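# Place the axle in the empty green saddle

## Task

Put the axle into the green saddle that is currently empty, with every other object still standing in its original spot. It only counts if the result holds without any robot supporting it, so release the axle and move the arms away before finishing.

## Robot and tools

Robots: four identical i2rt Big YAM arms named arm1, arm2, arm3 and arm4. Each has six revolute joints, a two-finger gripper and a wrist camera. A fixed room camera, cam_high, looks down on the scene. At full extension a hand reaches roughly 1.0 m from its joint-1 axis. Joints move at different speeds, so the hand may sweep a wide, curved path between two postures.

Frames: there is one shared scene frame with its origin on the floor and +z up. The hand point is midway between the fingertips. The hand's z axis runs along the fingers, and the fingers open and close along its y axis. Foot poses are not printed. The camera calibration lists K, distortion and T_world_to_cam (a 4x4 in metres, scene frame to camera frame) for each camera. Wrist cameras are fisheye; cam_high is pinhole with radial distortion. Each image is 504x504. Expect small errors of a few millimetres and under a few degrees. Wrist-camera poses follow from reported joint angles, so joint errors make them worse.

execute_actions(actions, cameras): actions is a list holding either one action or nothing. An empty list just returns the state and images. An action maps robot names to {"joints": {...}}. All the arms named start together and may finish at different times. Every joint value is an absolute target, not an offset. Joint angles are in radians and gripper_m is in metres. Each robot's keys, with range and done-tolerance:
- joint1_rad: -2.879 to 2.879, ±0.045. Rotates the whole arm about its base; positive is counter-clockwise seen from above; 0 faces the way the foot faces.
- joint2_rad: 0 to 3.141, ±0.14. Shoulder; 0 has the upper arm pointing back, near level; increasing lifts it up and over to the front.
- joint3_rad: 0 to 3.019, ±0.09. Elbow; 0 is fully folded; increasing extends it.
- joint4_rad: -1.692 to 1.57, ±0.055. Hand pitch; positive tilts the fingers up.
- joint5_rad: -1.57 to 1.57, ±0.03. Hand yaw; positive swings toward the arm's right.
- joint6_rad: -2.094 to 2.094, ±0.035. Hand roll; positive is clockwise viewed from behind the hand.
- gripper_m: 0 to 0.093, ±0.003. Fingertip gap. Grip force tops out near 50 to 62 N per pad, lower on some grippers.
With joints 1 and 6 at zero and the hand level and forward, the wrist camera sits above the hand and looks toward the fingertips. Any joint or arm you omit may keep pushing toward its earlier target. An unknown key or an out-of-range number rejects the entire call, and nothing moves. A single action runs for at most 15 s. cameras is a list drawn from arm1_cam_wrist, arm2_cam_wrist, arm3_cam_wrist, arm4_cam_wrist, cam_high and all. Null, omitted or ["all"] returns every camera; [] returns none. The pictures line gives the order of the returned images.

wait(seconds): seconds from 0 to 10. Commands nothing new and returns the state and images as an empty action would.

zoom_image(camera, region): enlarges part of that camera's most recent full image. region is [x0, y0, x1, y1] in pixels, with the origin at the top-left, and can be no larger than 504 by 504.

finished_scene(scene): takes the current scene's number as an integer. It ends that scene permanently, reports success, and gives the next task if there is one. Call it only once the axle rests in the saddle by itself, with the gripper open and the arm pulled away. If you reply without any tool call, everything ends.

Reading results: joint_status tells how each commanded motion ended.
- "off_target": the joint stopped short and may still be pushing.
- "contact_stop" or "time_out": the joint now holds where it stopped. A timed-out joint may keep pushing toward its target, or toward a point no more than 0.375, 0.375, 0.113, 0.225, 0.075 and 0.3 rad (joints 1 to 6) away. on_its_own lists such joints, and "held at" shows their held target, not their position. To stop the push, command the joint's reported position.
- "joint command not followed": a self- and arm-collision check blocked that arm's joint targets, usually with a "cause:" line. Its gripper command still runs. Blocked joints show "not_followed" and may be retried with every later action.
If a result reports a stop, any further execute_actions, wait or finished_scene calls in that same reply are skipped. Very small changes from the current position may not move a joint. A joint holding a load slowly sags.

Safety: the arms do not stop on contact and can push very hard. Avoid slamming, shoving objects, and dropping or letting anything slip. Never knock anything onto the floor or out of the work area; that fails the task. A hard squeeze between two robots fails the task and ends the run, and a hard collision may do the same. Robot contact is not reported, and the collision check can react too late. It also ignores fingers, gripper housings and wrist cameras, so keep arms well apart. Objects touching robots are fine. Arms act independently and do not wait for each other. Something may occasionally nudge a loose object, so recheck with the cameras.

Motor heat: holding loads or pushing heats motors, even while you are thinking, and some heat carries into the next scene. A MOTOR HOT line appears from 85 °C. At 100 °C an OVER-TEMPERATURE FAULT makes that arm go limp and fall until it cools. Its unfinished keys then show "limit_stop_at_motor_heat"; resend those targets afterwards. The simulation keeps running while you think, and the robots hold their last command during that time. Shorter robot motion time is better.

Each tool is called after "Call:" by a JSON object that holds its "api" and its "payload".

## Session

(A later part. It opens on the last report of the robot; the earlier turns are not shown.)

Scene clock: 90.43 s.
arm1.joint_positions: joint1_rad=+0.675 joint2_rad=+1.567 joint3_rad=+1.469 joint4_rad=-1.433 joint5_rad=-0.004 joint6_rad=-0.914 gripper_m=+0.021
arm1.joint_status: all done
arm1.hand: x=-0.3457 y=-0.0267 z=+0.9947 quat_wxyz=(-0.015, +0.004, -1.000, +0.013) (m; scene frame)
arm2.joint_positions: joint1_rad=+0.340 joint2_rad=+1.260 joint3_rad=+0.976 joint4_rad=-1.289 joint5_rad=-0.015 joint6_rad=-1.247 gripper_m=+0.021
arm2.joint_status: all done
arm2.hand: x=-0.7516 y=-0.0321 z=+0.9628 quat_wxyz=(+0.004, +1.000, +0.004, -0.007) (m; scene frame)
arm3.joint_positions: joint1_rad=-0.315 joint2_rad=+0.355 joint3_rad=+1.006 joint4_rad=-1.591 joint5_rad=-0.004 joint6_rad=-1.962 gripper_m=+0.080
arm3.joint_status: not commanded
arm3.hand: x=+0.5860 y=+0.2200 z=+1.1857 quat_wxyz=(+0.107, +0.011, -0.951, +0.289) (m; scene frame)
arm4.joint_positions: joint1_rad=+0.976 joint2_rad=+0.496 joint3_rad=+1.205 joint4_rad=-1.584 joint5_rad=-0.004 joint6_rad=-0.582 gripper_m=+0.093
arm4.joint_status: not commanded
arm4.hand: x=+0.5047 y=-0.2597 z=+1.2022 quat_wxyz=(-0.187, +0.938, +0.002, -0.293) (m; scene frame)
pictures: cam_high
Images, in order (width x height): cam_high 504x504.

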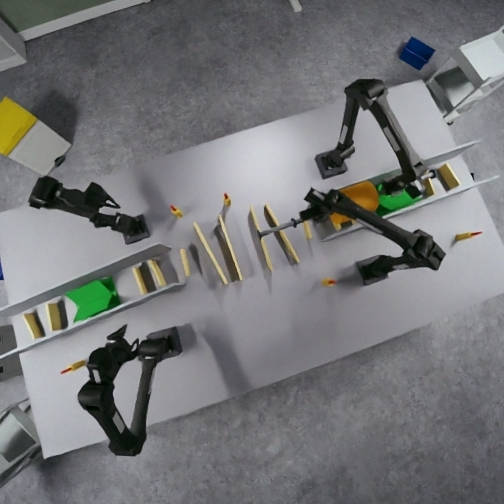

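Call:
{"api": "execute_actions", "payload": {"actions": [{"arm2":{"joints":{"joint1_rad":0.58,"joint2_rad":1.38,"joint3_rad":1.19,"joint4_rad":-1.28,"joint6_rad":-1.0}},"arm1":{"joints":{"joint1_rad":0.485,"joint2_rad":1.39,"joint3_rad":1.32,"joint4_rad":-1.435,"joint6_rad":-1.10}}}], "cameras": []}}

Call:
{"api": "execute_actions", "payload": {"actions": [{"arm2":{"joints":{"joint1_rad":0.765,"joint2_rad":1.535,"joint3_rad":1.365,"joint4_rad":-1.292,"joint6_rad":-0.815}},"arm1":{"joints":{"joint1_rad":0.25,"joint2_rad":1.30,"joint3_rad":1.235,"joint4_rad":-1.435,"joint6_rad":-1.335}}}], "cameras": ["arm2_cam_wrist"]}}

Call:
{"api": "execute_actions", "payload": {"actions": [{"arm2":{"joints":{"joint1_rad":0.903,"joint2_rad":1.715,"joint3_rad":1.60,"joint4_rad":-1.34,"joint6_rad":-0.675}},"arm1":{"joints":{"joint1_rad":-0.02,"joint2_rad":1.28,"joint3_rad":1.215,"joint4_rad":-1.435,"joint6_rad":-1.60}}}], "cameras": ["cam_high","arm2_cam_wrist","arm1_cam_wrist"]}}

Scene clock: 91.87 s.
arm1.joint_positions: joint1_rad=+0.483 joint2_rad=+1.422 joint3_rad=+1.296 joint4_rad=-1.431 joint5_rad=-0.004 joint6_rad=-1.095 gripper_m=+0.021
arm1.joint_status: all done
arm1.hand: x=-0.4513 y=-0.0200 z=+0.9892 quat_wxyz=(-0.007, -0.001, -1.000, +0.004) (m; scene frame)
arm2.joint_positions: joint1_rad=+0.589 joint2_rad=+1.404 joint3_rad=+1.119 joint4_rad=-1.272 joint5_rad=-0.010 joint6_rad=-0.988 gripper_m=+0.021
arm2.joint_status: all done
arm2.hand: x=-0.8580 y=-0.0195 z=+0.9659 quat_wxyz=(-0.003, +1.000, -0.001, -0.008) (m; scene frame)
arm3.joint_positions: joint1_rad=-0.315 joint2_rad=+0.355 joint3_rad=+1.006 joint4_rad=-1.591 joint5_rad=-0.004 joint6_rad=-1.962 gripper_m=+0.080
arm3.joint_status: not commanded
arm3.hand: x=+0.5860 y=+0.2200 z=+1.1857 quat_wxyz=(+0.107, +0.011, -0.951, +0.289) (m; scene frame)
arm4.joint_positions: joint1_rad=+0.976 joint2_rad=+0.496 joint3_rad=+1.205 joint4_rad=-1.584 joint5_rad=-0.004 joint6_rad=-0.582 gripper_m=+0.093
arm4.joint_status: not commanded
arm4.hand: x=+0.5047 y=-0.2597 z=+1.2022 quat_wxyz=(-0.187, +0.938, +0.002, -0.293) (m; scene frame)
pictures: none
No camera images: the call's "cameras" was empty. Leave "cameras" out to get every camera's image.

Scene clock: 92.87 s.
arm1.joint_positions: joint1_rad=+0.248 joint2_rad=+1.336 joint3_rad=+1.205 joint4_rad=-1.431 joint5_rad=-0.002 joint6_rad=-1.330 gripper_m=+0.021
arm1.joint_status: all done
arm1.hand: x=-0.5511 y=-0.0206 z=+0.9865 quat_wxyz=(-0.004, -0.001, -1.000, +0.003) (m; scene frame)
arm2.joint_positions: joint1_rad=+0.774 joint2_rad=+1.562 joint3_rad=+1.290 joint4_rad=-1.281 joint5_rad=-0.005 joint6_rad=-0.802 gripper_m=+0.021
arm2.joint_status: all done
arm2.hand: x=-0.9580 y=-0.0197 z=+0.9652 quat_wxyz=(-0.004, +1.000, -0.001, -0.008) (m; scene frame)
arm3.joint_positions: joint1_rad=-0.315 joint2_rad=+0.355 joint3_rad=+1.006 joint4_rad=-1.591 joint5_rad=-0.004 joint6_rad=-1.962 gripper_m=+0.080
arm3.joint_status: not commanded
arm3.hand: x=+0.5860 y=+0.2200 z=+1.1857 quat_wxyz=(+0.107, +0.011, -0.951, +0.289) (m; scene frame)
arm4.joint_positions: joint1_rad=+0.976 joint2_rad=+0.496 joint3_rad=+1.205 joint4_rad=-1.584 joint5_rad=-0.004 joint6_rad=-0.582 gripper_m=+0.093
arm4.joint_status: not commanded
arm4.hand: x=+0.5047 y=-0.2597 z=+1.2022 quat_wxyz=(-0.187, +0.938, +0.002, -0.293) (m; scene frame)
pictures: arm2_cam_wrist
camera_calibration (this result's frames):
arm2_cam_wrist: T_world_to_cam=[[0.00888158, 0.999952, 0.0041451, 0.0253774], [0.80949, -0.00962341, 0.587055, 0.211512], [0.587066, -0.00185855, -0.809537, 1.46447], [0, 0, 0, 1]] pos_world=[-1.03119, -0.0206189, 1.06127]
Images, in order (width x height): arm2_cam_wrist 504x504.

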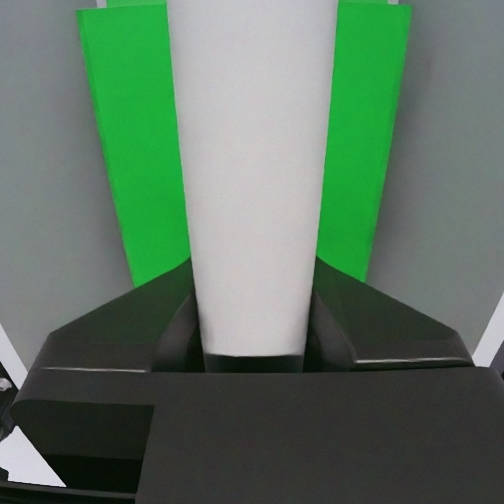

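Scene clock: 93.87 s.
arm1.joint_positions: joint1_rad=-0.015 joint2_rad=+1.319 joint3_rad=+1.184 joint4_rad=-1.431 joint5_rad=+0.000 joint6_rad=-1.590 gripper_m=+0.021
arm1.joint_status: all done
arm1.hand: x=-0.6505 y=-0.0235 z=+0.9841 quat_wxyz=(-0.001, -0.003, -1.000, +0.001) (m; scene frame)
arm2.joint_positions: joint1_rad=+0.912 joint2_rad=+1.747 joint3_rad=+1.523 joint4_rad=-1.330 joint5_rad=-0.004 joint6_rad=-0.662 gripper_m=+0.021
arm2.joint_status: all done
arm2.hand: x=-1.0575 y=-0.0211 z=+0.9647 quat_wxyz=(-0.003, +1.000, -0.003, -0.008) (m; scene frame)
arm3.joint_positions: joint1_rad=-0.315 joint2_rad=+0.355 joint3_rad=+1.006 joint4_rad=-1.591 joint5_rad=-0.004 joint6_rad=-1.962 gripper_m=+0.080
arm3.joint_status: not commanded
arm3.hand: x=+0.5860 y=+0.2200 z=+1.1857 quat_wxyz=(+0.107, +0.011, -0.951, +0.289) (m; scene frame)
arm4.joint_positions: joint1_rad=+0.976 joint2_rad=+0.496 joint3_rad=+1.205 joint4_rad=-1.584 joint5_rad=-0.004 joint6_rad=-0.582 gripper_m=+0.093
arm4.joint_status: not commanded
arm4.hand: x=+0.5047 y=-0.2597 z=+1.2022 quat_wxyz=(-0.187, +0.938, +0.002, -0.293) (m; scene frame)
pictures: arm1_cam_wrist, arm2_cam_wrist, cam_high
camera_calibration (this result's frames):
arm1_cam_wrist: T_world_to_cam=[[-0.000362907, -0.999966, 0.00823367, -0.0340272], [-0.802341, 0.00520556, 0.596844, -1.10634], [-0.596866, -0.00638961, -0.802315, 0.523785], [0, 0, 0, 1]] pos_world=[-0.575043, -0.0249201, 1.08083]
arm2_cam_wrist: T_world_to_cam=[[0.0111559, 0.999936, 0.00196456, 0.0321191], [0.809806, -0.0101872, 0.586609, 0.293144], [0.586591, -0.00495323, -0.809868, 1.52227], [0, 0, 0, 1]] pos_world=[-1.1307, -0.0215905, 1.06081]
Images, in order (width x height): arm1_cam_wrist 504x504, arm2_cam_wrist 504x504, cam_high 504x504.

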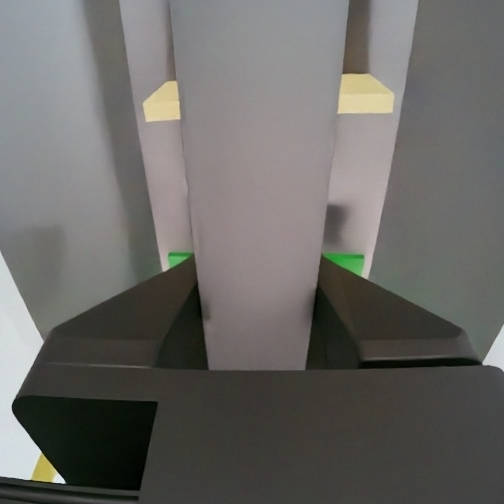

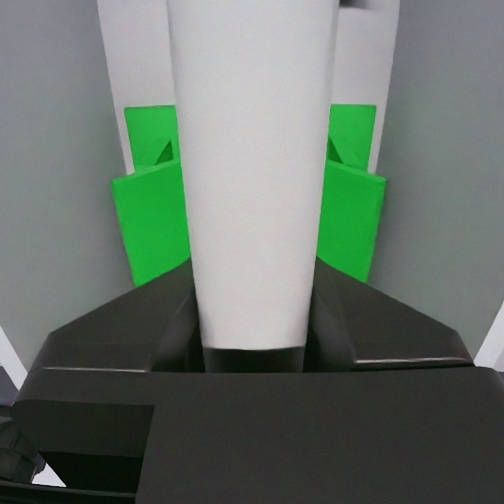

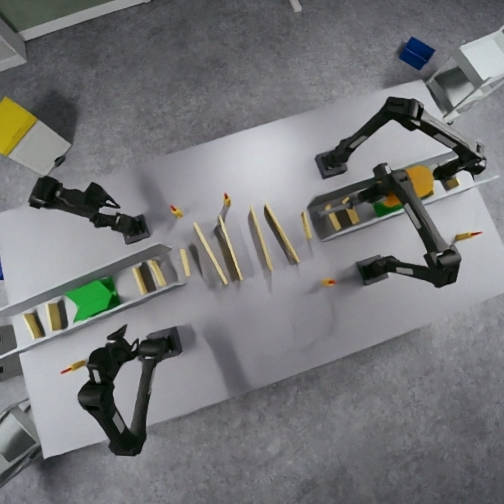

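Call:
{"api": "execute_actions", "payload": {"actions": [{"arm2":{"joints":{"joint1_rad":0.985,"joint2_rad":1.885,"joint3_rad":1.845,"joint4_rad":-1.418,"joint6_rad":-0.595}},"arm1":{"joints":{"joint1_rad":-0.218,"joint2_rad":1.345,"joint3_rad":1.315,"joint4_rad":-1.435,"joint6_rad":-1.795}}}], "cameras": ["arm2_cam_wrist","arm1_cam_wrist"]}}

Scene clock: 95.10 s.
arm1.joint_positions: joint1_rad=-0.215 joint2_rad=+1.365 joint3_rad=+1.229 joint4_rad=-1.431 joint5_rad=-0.002 joint6_rad=-1.776 gripper_m=+0.021
arm1.joint_status: all done
arm1.hand: x=-0.7281 y=-0.0311 z=+0.9846 quat_wxyz=(-0.002, -0.010, -1.000, +0.001) (m; scene frame)
arm2.joint_positions: joint1_rad=+0.993 joint2_rad=+1.917 joint3_rad=+1.761 joint4_rad=-1.406 joint5_rad=-0.005 joint6_rad=-0.565 gripper_m=+0.021
arm2.joint_status: all done
arm2.hand: x=-1.1348 y=-0.0220 z=+0.9627 quat_wxyz=(+0.000, +1.000, -0.010, -0.005) (m; scene frame)
arm3.joint_positions: joint1_rad=-0.315 joint2_rad=+0.355 joint3_rad=+1.006 joint4_rad=-1.591 joint5_rad=-0.004 joint6_rad=-1.962 gripper_m=+0.080
arm3.joint_status: not commanded
arm3.hand: x=+0.5860 y=+0.2200 z=+1.1857 quat_wxyz=(+0.107, +0.011, -0.951, +0.289) (m; scene frame)
arm4.joint_positions: joint1_rad=+0.976 joint2_rad=+0.496 joint3_rad=+1.205 joint4_rad=-1.584 joint5_rad=-0.004 joint6_rad=-0.582 gripper_m=+0.093
arm4.joint_status: not commanded
arm4.hand: x=+0.5047 y=-0.2597 z=+1.2022 quat_wxyz=(-0.187, +0.938, +0.002, -0.293) (m; scene frame)
pictures: arm1_cam_wrist, arm2_cam_wrist
camera_calibration (this result's frames):
arm1_cam_wrist: T_world_to_cam=[[-0.0144797, -0.999863, 0.00803769, -0.051703], [-0.802781, 0.0164171, 0.596048, -1.16798], [-0.596098, 0.00217808, -0.802909, 0.479228], [0, 0, 0, 1]] pos_world=[-0.652716, -0.0335648, 1.08137]
arm2_cam_wrist: T_world_to_cam=[[0.0263945, 0.999641, -0.00453116, 0.0574046], [0.806235, -0.0186076, 0.591303, 0.348145], [0.591006, -0.0192603, -0.806437, 1.56738], [0, 0, 0, 1]] pos_world=[-1.20853, -0.0207177, 1.05839]
Images, in order (width x height): arm1_cam_wrist 504x504, arm2_cam_wrist 504x504.

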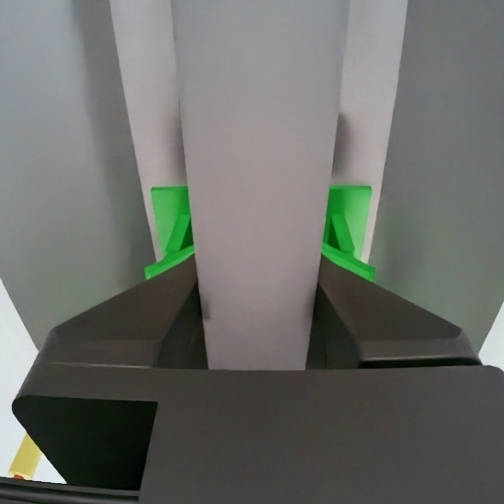

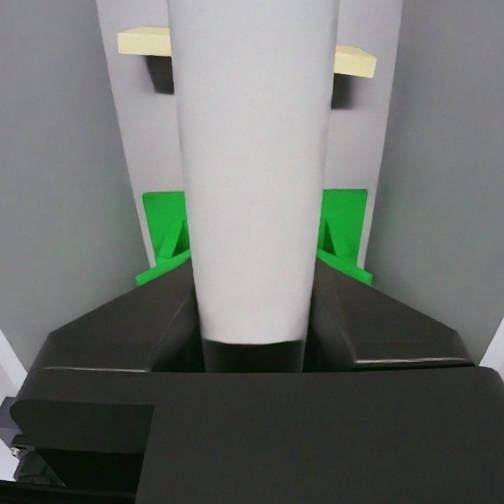

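Call:
{"api": "execute_actions", "payload": {"actions": [{"arm2":{"joints":{"joint2_rad":1.922,"joint3_rad":1.683,"joint4_rad":-1.268}},"arm1":{"joints":{"joint2_rad":1.38,"joint3_rad":1.13,"joint4_rad":-1.265}}}], "cameras": []}}

Call:
{"api": "execute_actions", "payload": {"actions": [{"arm2":{"joints":{"joint2_rad":1.972,"joint3_rad":1.612,"joint4_rad":-1.143}},"arm1":{"joints":{"joint2_rad":1.437,"joint3_rad":1.034,"joint4_rad":-1.112}}}], "cameras": ["arm2_cam_wrist","arm1_cam_wrist"]}}

Scene clock: 96.63 s.
arm1.joint_positions: joint1_rad=-0.216 joint2_rad=+1.396 joint3_rad=+1.097 joint4_rad=-1.275 joint5_rad=-0.007 joint6_rad=-1.788 gripper_m=+0.021
arm1.joint_status: all done
arm1.hand: x=-0.7267 y=-0.0279 z=+0.9238 quat_wxyz=(-0.005, -0.004, -1.000, -0.002) (m; scene frame)
arm2.joint_positions: joint1_rad=+0.993 joint2_rad=+1.960 joint3_rad=+1.657 joint4_rad=-1.270 joint5_rad=-0.001 joint6_rad=-0.577 gripper_m=+0.021
arm2.joint_status: all done
arm2.hand: x=-1.1332 y=-0.0222 z=+0.8990 quat_wxyz=(+0.002, +1.000, -0.005, +0.001) (m; scene frame)
arm3.joint_positions: joint1_rad=-0.315 joint2_rad=+0.355 joint3_rad=+1.006 joint4_rad=-1.591 joint5_rad=-0.004 joint6_rad=-1.962 gripper_m=+0.080
arm3.joint_status: not commanded
arm3.hand: x=+0.5860 y=+0.2200 z=+1.1857 quat_wxyz=(+0.107, +0.011, -0.951, +0.289) (m; scene frame)
arm4.joint_positions: joint1_rad=+0.976 joint2_rad=+0.496 joint3_rad=+1.205 joint4_rad=-1.584 joint5_rad=-0.004 joint6_rad=-0.582 gripper_m=+0.093
arm4.joint_status: not commanded
arm4.hand: x=+0.5047 y=-0.2597 z=+1.2022 quat_wxyz=(-0.187, +0.938, +0.002, -0.293) (m; scene frame)
pictures: none
No camera images: the call's "cameras" was empty. Leave "cameras" out to get every camera's image.

Scene clock: 97.60 s.
arm1.joint_positions: joint1_rad=-0.216 joint2_rad=+1.455 joint3_rad=+1.005 joint4_rad=-1.122 joint5_rad=-0.003 joint6_rad=-1.790 gripper_m=+0.021
arm1.joint_status: all done
arm1.hand: x=-0.7275 y=-0.0294 z=+0.8694 quat_wxyz=(-0.004, -0.004, -1.000, -0.002) (m; scene frame)
arm2.joint_positions: joint1_rad=+0.993 joint2_rad=+2.007 joint3_rad=+1.588 joint4_rad=-1.148 joint5_rad=-0.002 joint6_rad=-0.578 gripper_m=+0.021
arm2.joint_status: all done
arm2.hand: x=-1.1339 y=-0.0217 z=+0.8474 quat_wxyz=(+0.000, +1.000, -0.004, -0.002) (m; scene frame)
arm3.joint_positions: joint1_rad=-0.315 joint2_rad=+0.355 joint3_rad=+1.006 joint4_rad=-1.591 joint5_rad=-0.004 joint6_rad=-1.962 gripper_m=+0.080
arm3.joint_status: not commanded
arm3.hand: x=+0.5860 y=+0.2200 z=+1.1857 quat_wxyz=(+0.107, +0.011, -0.951, +0.289) (m; scene frame)
arm4.joint_positions: joint1_rad=+0.976 joint2_rad=+0.496 joint3_rad=+1.205 joint4_rad=-1.584 joint5_rad=-0.004 joint6_rad=-0.582 gripper_m=+0.093
arm4.joint_status: not commanded
arm4.hand: x=+0.5047 y=-0.2597 z=+1.2022 quat_wxyz=(-0.187, +0.938, +0.002, -0.293) (m; scene frame)
pictures: arm1_cam_wrist, arm2_cam_wrist
camera_calibration (this result's frames):
arm1_cam_wrist: T_world_to_cam=[[-0.00189442, -0.999996, 0.00219031, -0.0348484], [-0.804875, 0.0028246, 0.593437, -1.09852], [-0.593441, -0.000638704, -0.804877, 0.390645], [0, 0, 0, 1]] pos_world=[-0.652413, -0.0314958, 0.9664]
arm2_cam_wrist: T_world_to_cam=[[0.0146191, 0.999883, -0.00460834, 0.0433308], [0.802439, -0.00898232, 0.596666, 0.406919], [0.596555, -0.0124206, -0.802476, 1.47692], [0, 0, 0, 1]] pos_world=[-1.20823, -0.0213264, 0.942601]
Images, in order (width x height): arm1_cam_wrist 504x504, arm2_cam_wrist 504x504.

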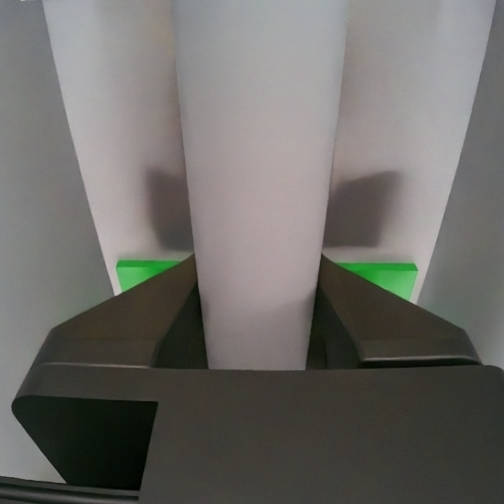

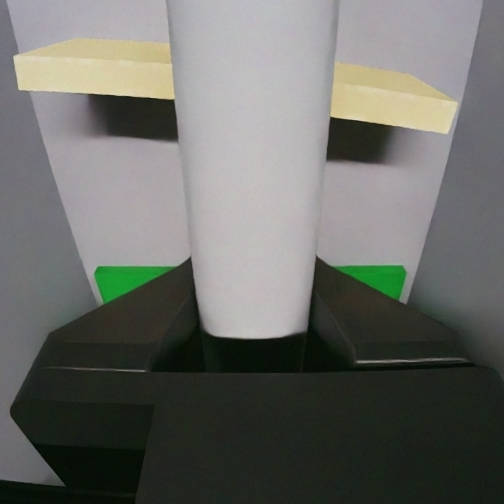

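Nearly seated; let the load settle.

Call:
{"api": "execute_actions", "payload": {"actions": [{"arm2":{"joints":{"joint2_rad":2.005,"joint3_rad":1.585,"joint4_rad":-1.12}},"arm1":{"joints":{"joint2_rad":1.462,"joint3_rad":1.0,"joint4_rad":-1.08}}}], "cameras": []}}

Call:
{"api": "execute_actions", "payload": {"actions": [{"arm2":{"joints":{"gripper_m":0.065}},"arm1":{"joints":{"gripper_m":0.065}}}], "cameras": ["arm2_cam_wrist","arm1_cam_wrist"]}}

Scene clock: 98.33 s.
arm1.joint_positions: joint1_rad=-0.216 joint2_rad=+1.455 joint3_rad=+0.992 joint4_rad=-1.095 joint5_rad=-0.002 joint6_rad=-1.790 gripper_m=+0.021
arm1.joint_status: all done
arm1.hand: x=-0.7281 y=-0.0308 z=+0.8650 quat_wxyz=(-0.001, -0.004, -1.000, +0.005) (m; scene frame)
arm2.joint_positions: joint1_rad=+0.993 joint2_rad=+2.007 joint3_rad=+1.583 joint4_rad=-1.141 joint5_rad=-0.008 joint6_rad=-0.577 gripper_m=+0.021
arm2.joint_status: all done
arm2.hand: x=-1.1341 y=-0.0228 z=+0.8457 quat_wxyz=(+0.002, +1.000, -0.005, -0.004) (m; scene frame)
arm3.joint_positions: joint1_rad=-0.315 joint2_rad=+0.355 joint3_rad=+1.006 joint4_rad=-1.591 joint5_rad=-0.004 joint6_rad=-1.962 gripper_m=+0.080
arm3.joint_status: not commanded
arm3.hand: x=+0.5860 y=+0.2200 z=+1.1857 quat_wxyz=(+0.107, +0.011, -0.951, +0.289) (m; scene frame)
arm4.joint_positions: joint1_rad=+0.976 joint2_rad=+0.496 joint3_rad=+1.205 joint4_rad=-1.584 joint5_rad=-0.004 joint6_rad=-0.582 gripper_m=+0.093
arm4.joint_status: not commanded
arm4.hand: x=+0.5047 y=-0.2597 z=+1.2022 quat_wxyz=(-0.187, +0.938, +0.002, -0.293) (m; scene frame)
pictures: none
No camera images: the call's "cameras" was empty. Leave "cameras" out to get every camera's image.

Scene clock: 99.00 s.
arm1.joint_positions: joint1_rad=-0.216 joint2_rad=+1.455 joint3_rad=+0.992 joint4_rad=-1.093 joint5_rad=-0.002 joint6_rad=-1.790 gripper_m=+0.065
arm1.joint_status: all done
arm1.hand: x=-0.7281 y=-0.0310 z=+0.8650 quat_wxyz=(-0.001, -0.004, -1.000, +0.006) (m; scene frame)
arm2.joint_positions: joint1_rad=+0.992 joint2_rad=+2.007 joint3_rad=+1.583 joint4_rad=-1.132 joint5_rad=-0.004 joint6_rad=-0.584 gripper_m=+0.065
arm2.joint_status: all done
arm2.hand: x=-1.1354 y=-0.0206 z=+0.8457 quat_wxyz=(-0.002, +1.000, -0.001, -0.007) (m; scene frame)
arm3.joint_positions: joint1_rad=-0.315 joint2_rad=+0.355 joint3_rad=+1.006 joint4_rad=-1.591 joint5_rad=-0.004 joint6_rad=-1.962 gripper_m=+0.080
arm3.joint_status: not commanded
arm3.hand: x=+0.5860 y=+0.2200 z=+1.1857 quat_wxyz=(+0.107, +0.011, -0.951, +0.289) (m; scene frame)
arm4.joint_positions: joint1_rad=+0.976 joint2_rad=+0.496 joint3_rad=+1.205 joint4_rad=-1.584 joint5_rad=-0.004 joint6_rad=-0.582 gripper_m=+0.093
arm4.joint_status: not commanded
arm4.hand: x=+0.5047 y=-0.2597 z=+1.2022 quat_wxyz=(-0.187, +0.938, +0.002, -0.293) (m; scene frame)
pictures: arm1_cam_wrist, arm2_cam_wrist
camera_calibration (this result's frames):
arm1_cam_wrist: T_world_to_cam=[[-0.00189346, -0.999846, 0.01747, -0.0496902], [-0.801849, 0.0119568, 0.597407, -1.09734], [-0.597524, -0.0128772, -0.801748, 0.38064], [0, 0, 0, 1]] pos_world=[-0.652555, -0.0316602, 0.961605]
arm2_cam_wrist: T_world_to_cam=[[0.00885915, 0.999961, -0.000451925, 0.0321678], [0.808686, -0.00689872, 0.5882, 0.423515], [0.588174, -0.00557641, -0.808715, 1.47242], [0, 0, 0, 1]] pos_world=[-1.20881, -0.021034, 0.941669]
Images, in order (width x height): arm1_cam_wrist 504x504, arm2_cam_wrist 504x504.

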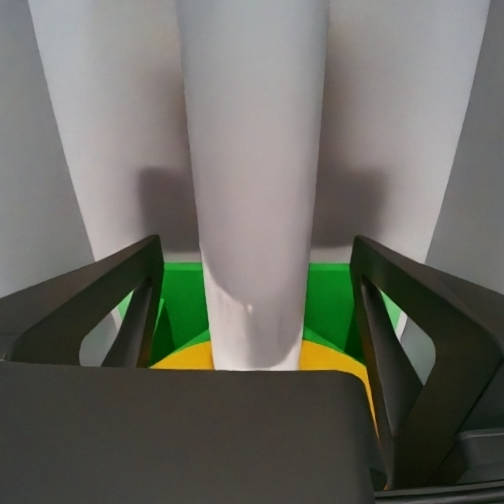

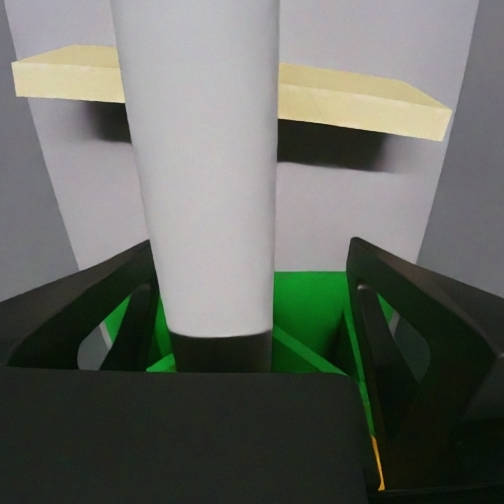

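Call:
{"api": "execute_actions", "payload": {"actions": [{"arm2":{"joints":{"gripper_m":0.093}},"arm1":{"joints":{"gripper_m":0.08}}}], "cameras": ["arm2_cam_wrist"]}}

Call:
{"api": "execute_actions", "payload": {"actions": [{"arm2":{"joints":{"joint2_rad":1.905,"joint3_rad":1.79,"joint4_rad":-1.415}},"arm1":{"joints":{"joint2_rad":1.355,"joint3_rad":1.27,"joint4_rad":-1.44}}}], "cameras": ["arm2_cam_wrist","arm1_cam_wrist"]}}

Scene clock: 99.70 s.
arm1.joint_positions: joint1_rad=-0.216 joint2_rad=+1.455 joint3_rad=+0.992 joint4_rad=-1.093 joint5_rad=-0.002 joint6_rad=-1.790 gripper_m=+0.080
arm1.joint_status: all done
arm1.hand: x=-0.7281 y=-0.0310 z=+0.8650 quat_wxyz=(-0.001, -0.004, -1.000, +0.006) (m; scene frame)
arm2.joint_positions: joint1_rad=+0.992 joint2_rad=+2.007 joint3_rad=+1.583 joint4_rad=-1.132 joint5_rad=-0.004 joint6_rad=-0.584 gripper_m=+0.093
arm2.joint_status: all done
arm2.hand: x=-1.1354 y=-0.0206 z=+0.8457 quat_wxyz=(-0.002, +1.000, -0.001, -0.007) (m; scene frame)
arm3.joint_positions: joint1_rad=-0.315 joint2_rad=+0.355 joint3_rad=+1.006 joint4_rad=-1.591 joint5_rad=-0.004 joint6_rad=-1.962 gripper_m=+0.080
arm3.joint_status: not commanded
arm3.hand: x=+0.5860 y=+0.2200 z=+1.1857 quat_wxyz=(+0.107, +0.011, -0.951, +0.289) (m; scene frame)
arm4.joint_positions: joint1_rad=+0.976 joint2_rad=+0.496 joint3_rad=+1.205 joint4_rad=-1.584 joint5_rad=-0.004 joint6_rad=-0.582 gripper_m=+0.093
arm4.joint_status: not commanded
arm4.hand: x=+0.5047 y=-0.2597 z=+1.2022 quat_wxyz=(-0.187, +0.938, +0.002, -0.293) (m; scene frame)
pictures: arm2_cam_wrist
camera_calibration (this result's frames):
arm2_cam_wrist: T_world_to_cam=[[0.00847773, 0.999964, -0.000446325, 0.03173], [0.808688, -0.00659354, 0.588201, 0.423522], [0.588177, -0.00534755, -0.808714, 1.47242], [0, 0, 0, 1]] pos_world=[-1.20881, -0.0210625, 0.941669]
Images, in order (width x height): arm2_cam_wrist 504x504.

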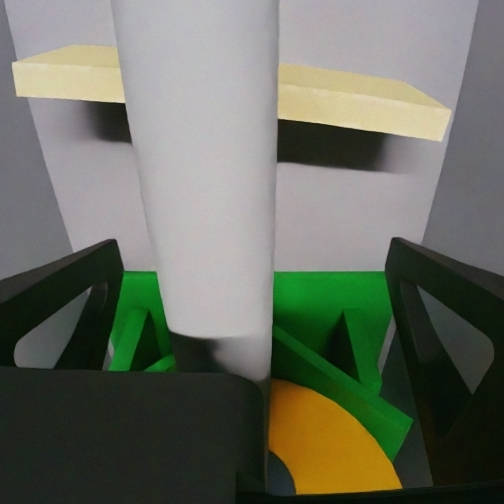

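Scene clock: 100.83 s.
arm1.joint_positions: joint1_rad=-0.216 joint2_rad=+1.346 joint3_rad=+1.247 joint4_rad=-1.427 joint5_rad=-0.002 joint6_rad=-1.790 gripper_m=+0.080
arm1.joint_status: all done
arm1.hand: x=-0.7295 y=-0.0353 z=+0.9984 quat_wxyz=(+0.002, -0.004, -1.000, +0.021) (m; scene frame)
arm2.joint_positions: joint1_rad=+0.992 joint2_rad=+1.884 joint3_rad=+1.761 joint4_rad=-1.405 joint5_rad=-0.004 joint6_rad=-0.585 gripper_m=+0.093
arm2.joint_status: all done
arm2.hand: x=-1.1336 y=-0.0217 z=+0.9814 quat_wxyz=(-0.010, +1.000, -0.001, -0.019) (m; scene frame)
arm3.joint_positions: joint1_rad=-0.315 joint2_rad=+0.355 joint3_rad=+1.006 joint4_rad=-1.591 joint5_rad=-0.004 joint6_rad=-1.962 gripper_m=+0.080
arm3.joint_status: not commanded
arm3.hand: x=+0.5860 y=+0.2200 z=+1.1857 quat_wxyz=(+0.107, +0.011, -0.951, +0.289) (m; scene frame)
arm4.joint_positions: joint1_rad=+0.976 joint2_rad=+0.496 joint3_rad=+1.205 joint4_rad=-1.584 joint5_rad=-0.004 joint6_rad=-0.582 gripper_m=+0.093
arm4.joint_status: not commanded
arm4.hand: x=+0.5047 y=-0.2597 z=+1.2022 quat_wxyz=(-0.187, +0.938, +0.002, -0.293) (m; scene frame)
pictures: arm1_cam_wrist, arm2_cam_wrist
camera_calibration (this result's frames):
arm1_cam_wrist: T_world_to_cam=[[-0.00175408, -0.998866, 0.0475772, -0.0862207], [-0.797688, 0.03009, 0.602319, -1.17936], [-0.603068, -0.0368953, -0.796836, 0.476988], [0, 0, 0, 1]] pos_world=[-0.653253, -0.0330375, 1.09453]
arm2_cam_wrist: T_world_to_cam=[[0.00829892, 0.999847, 0.0154219, 0.0171007], [0.822648, -0.0155943, 0.568338, 0.377296], [0.568491, 0.00797017, -0.822651, 1.57277], [0, 0, 0, 1]] pos_world=[-1.20463, -0.0237496, 1.07915]
Images, in order (width x height): arm1_cam_wrist 504x504, arm2_cam_wrist 504x504.

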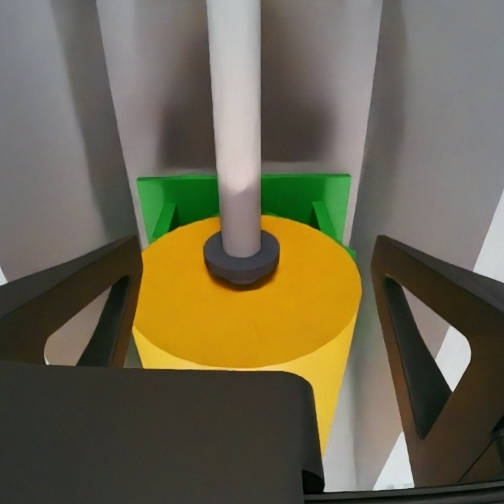

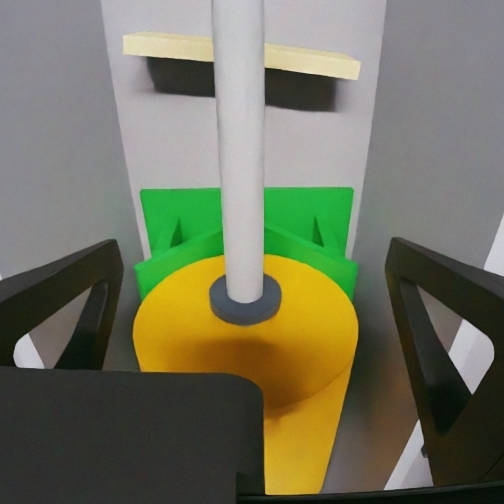

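Call:
{"api": "execute_actions", "payload": {"actions": [{"arm2":{"joints":{"joint2_rad":0.9,"joint3_rad":1.5}},"arm1":{"joints":{"joint2_rad":0.5,"joint3_rad":1.25}}}], "cameras": ["cam_high"]}}

Call:
{"api": "finished_scene", "payload": {"scene": 1}}

Scene clock: 102.80 s.
arm1.joint_positions: joint1_rad=-0.216 joint2_rad=+0.497 joint3_rad=+1.238 joint4_rad=-1.428 joint5_rad=-0.002 joint6_rad=-1.790 gripper_m=+0.080
arm1.joint_status: all done
arm1.hand: x=-0.6851 y=+0.1603 z=+1.2400 quat_wxyz=(+0.092, -0.003, -0.905, +0.416) (m; scene frame)
arm2.joint_positions: joint1_rad=+0.992 joint2_rad=+0.896 joint3_rad=+1.494 joint4_rad=-1.407 joint5_rad=-0.004 joint6_rad=-0.585 gripper_m=+0.093
arm2.joint_status: all done
arm2.hand: x=-0.9092 y=-0.1707 z=+1.3095 quat_wxyz=(-0.204, +0.928, +0.000, -0.311) (m; scene frame)
arm3.joint_positions: joint1_rad=-0.315 joint2_rad=+0.355 joint3_rad=+1.006 joint4_rad=-1.591 joint5_rad=-0.004 joint6_rad=-1.962 gripper_m=+0.080
arm3.joint_status: not commanded
arm3.hand: x=+0.5860 y=+0.2200 z=+1.1857 quat_wxyz=(+0.107, +0.011, -0.951, +0.289) (m; scene frame)
arm4.joint_positions: joint1_rad=+0.976 joint2_rad=+0.496 joint3_rad=+1.205 joint4_rad=-1.584 joint5_rad=-0.004 joint6_rad=-0.582 gripper_m=+0.093
arm4.joint_status: not commanded
arm4.hand: x=+0.5047 y=-0.2597 z=+1.2022 quat_wxyz=(-0.187, +0.938, +0.002, -0.293) (m; scene frame)
pictures: cam_high
Images, in order (width x height): cam_high 504x504.

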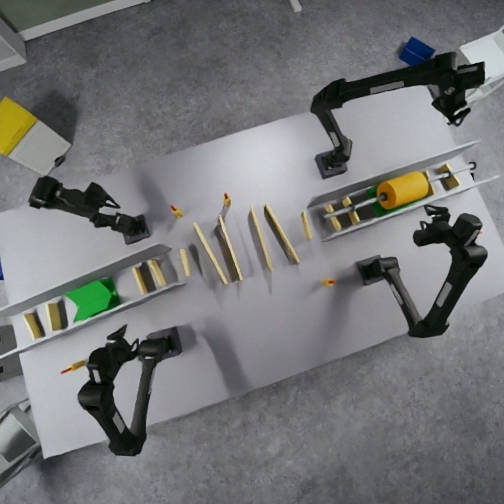

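The scene is finished: the task was done.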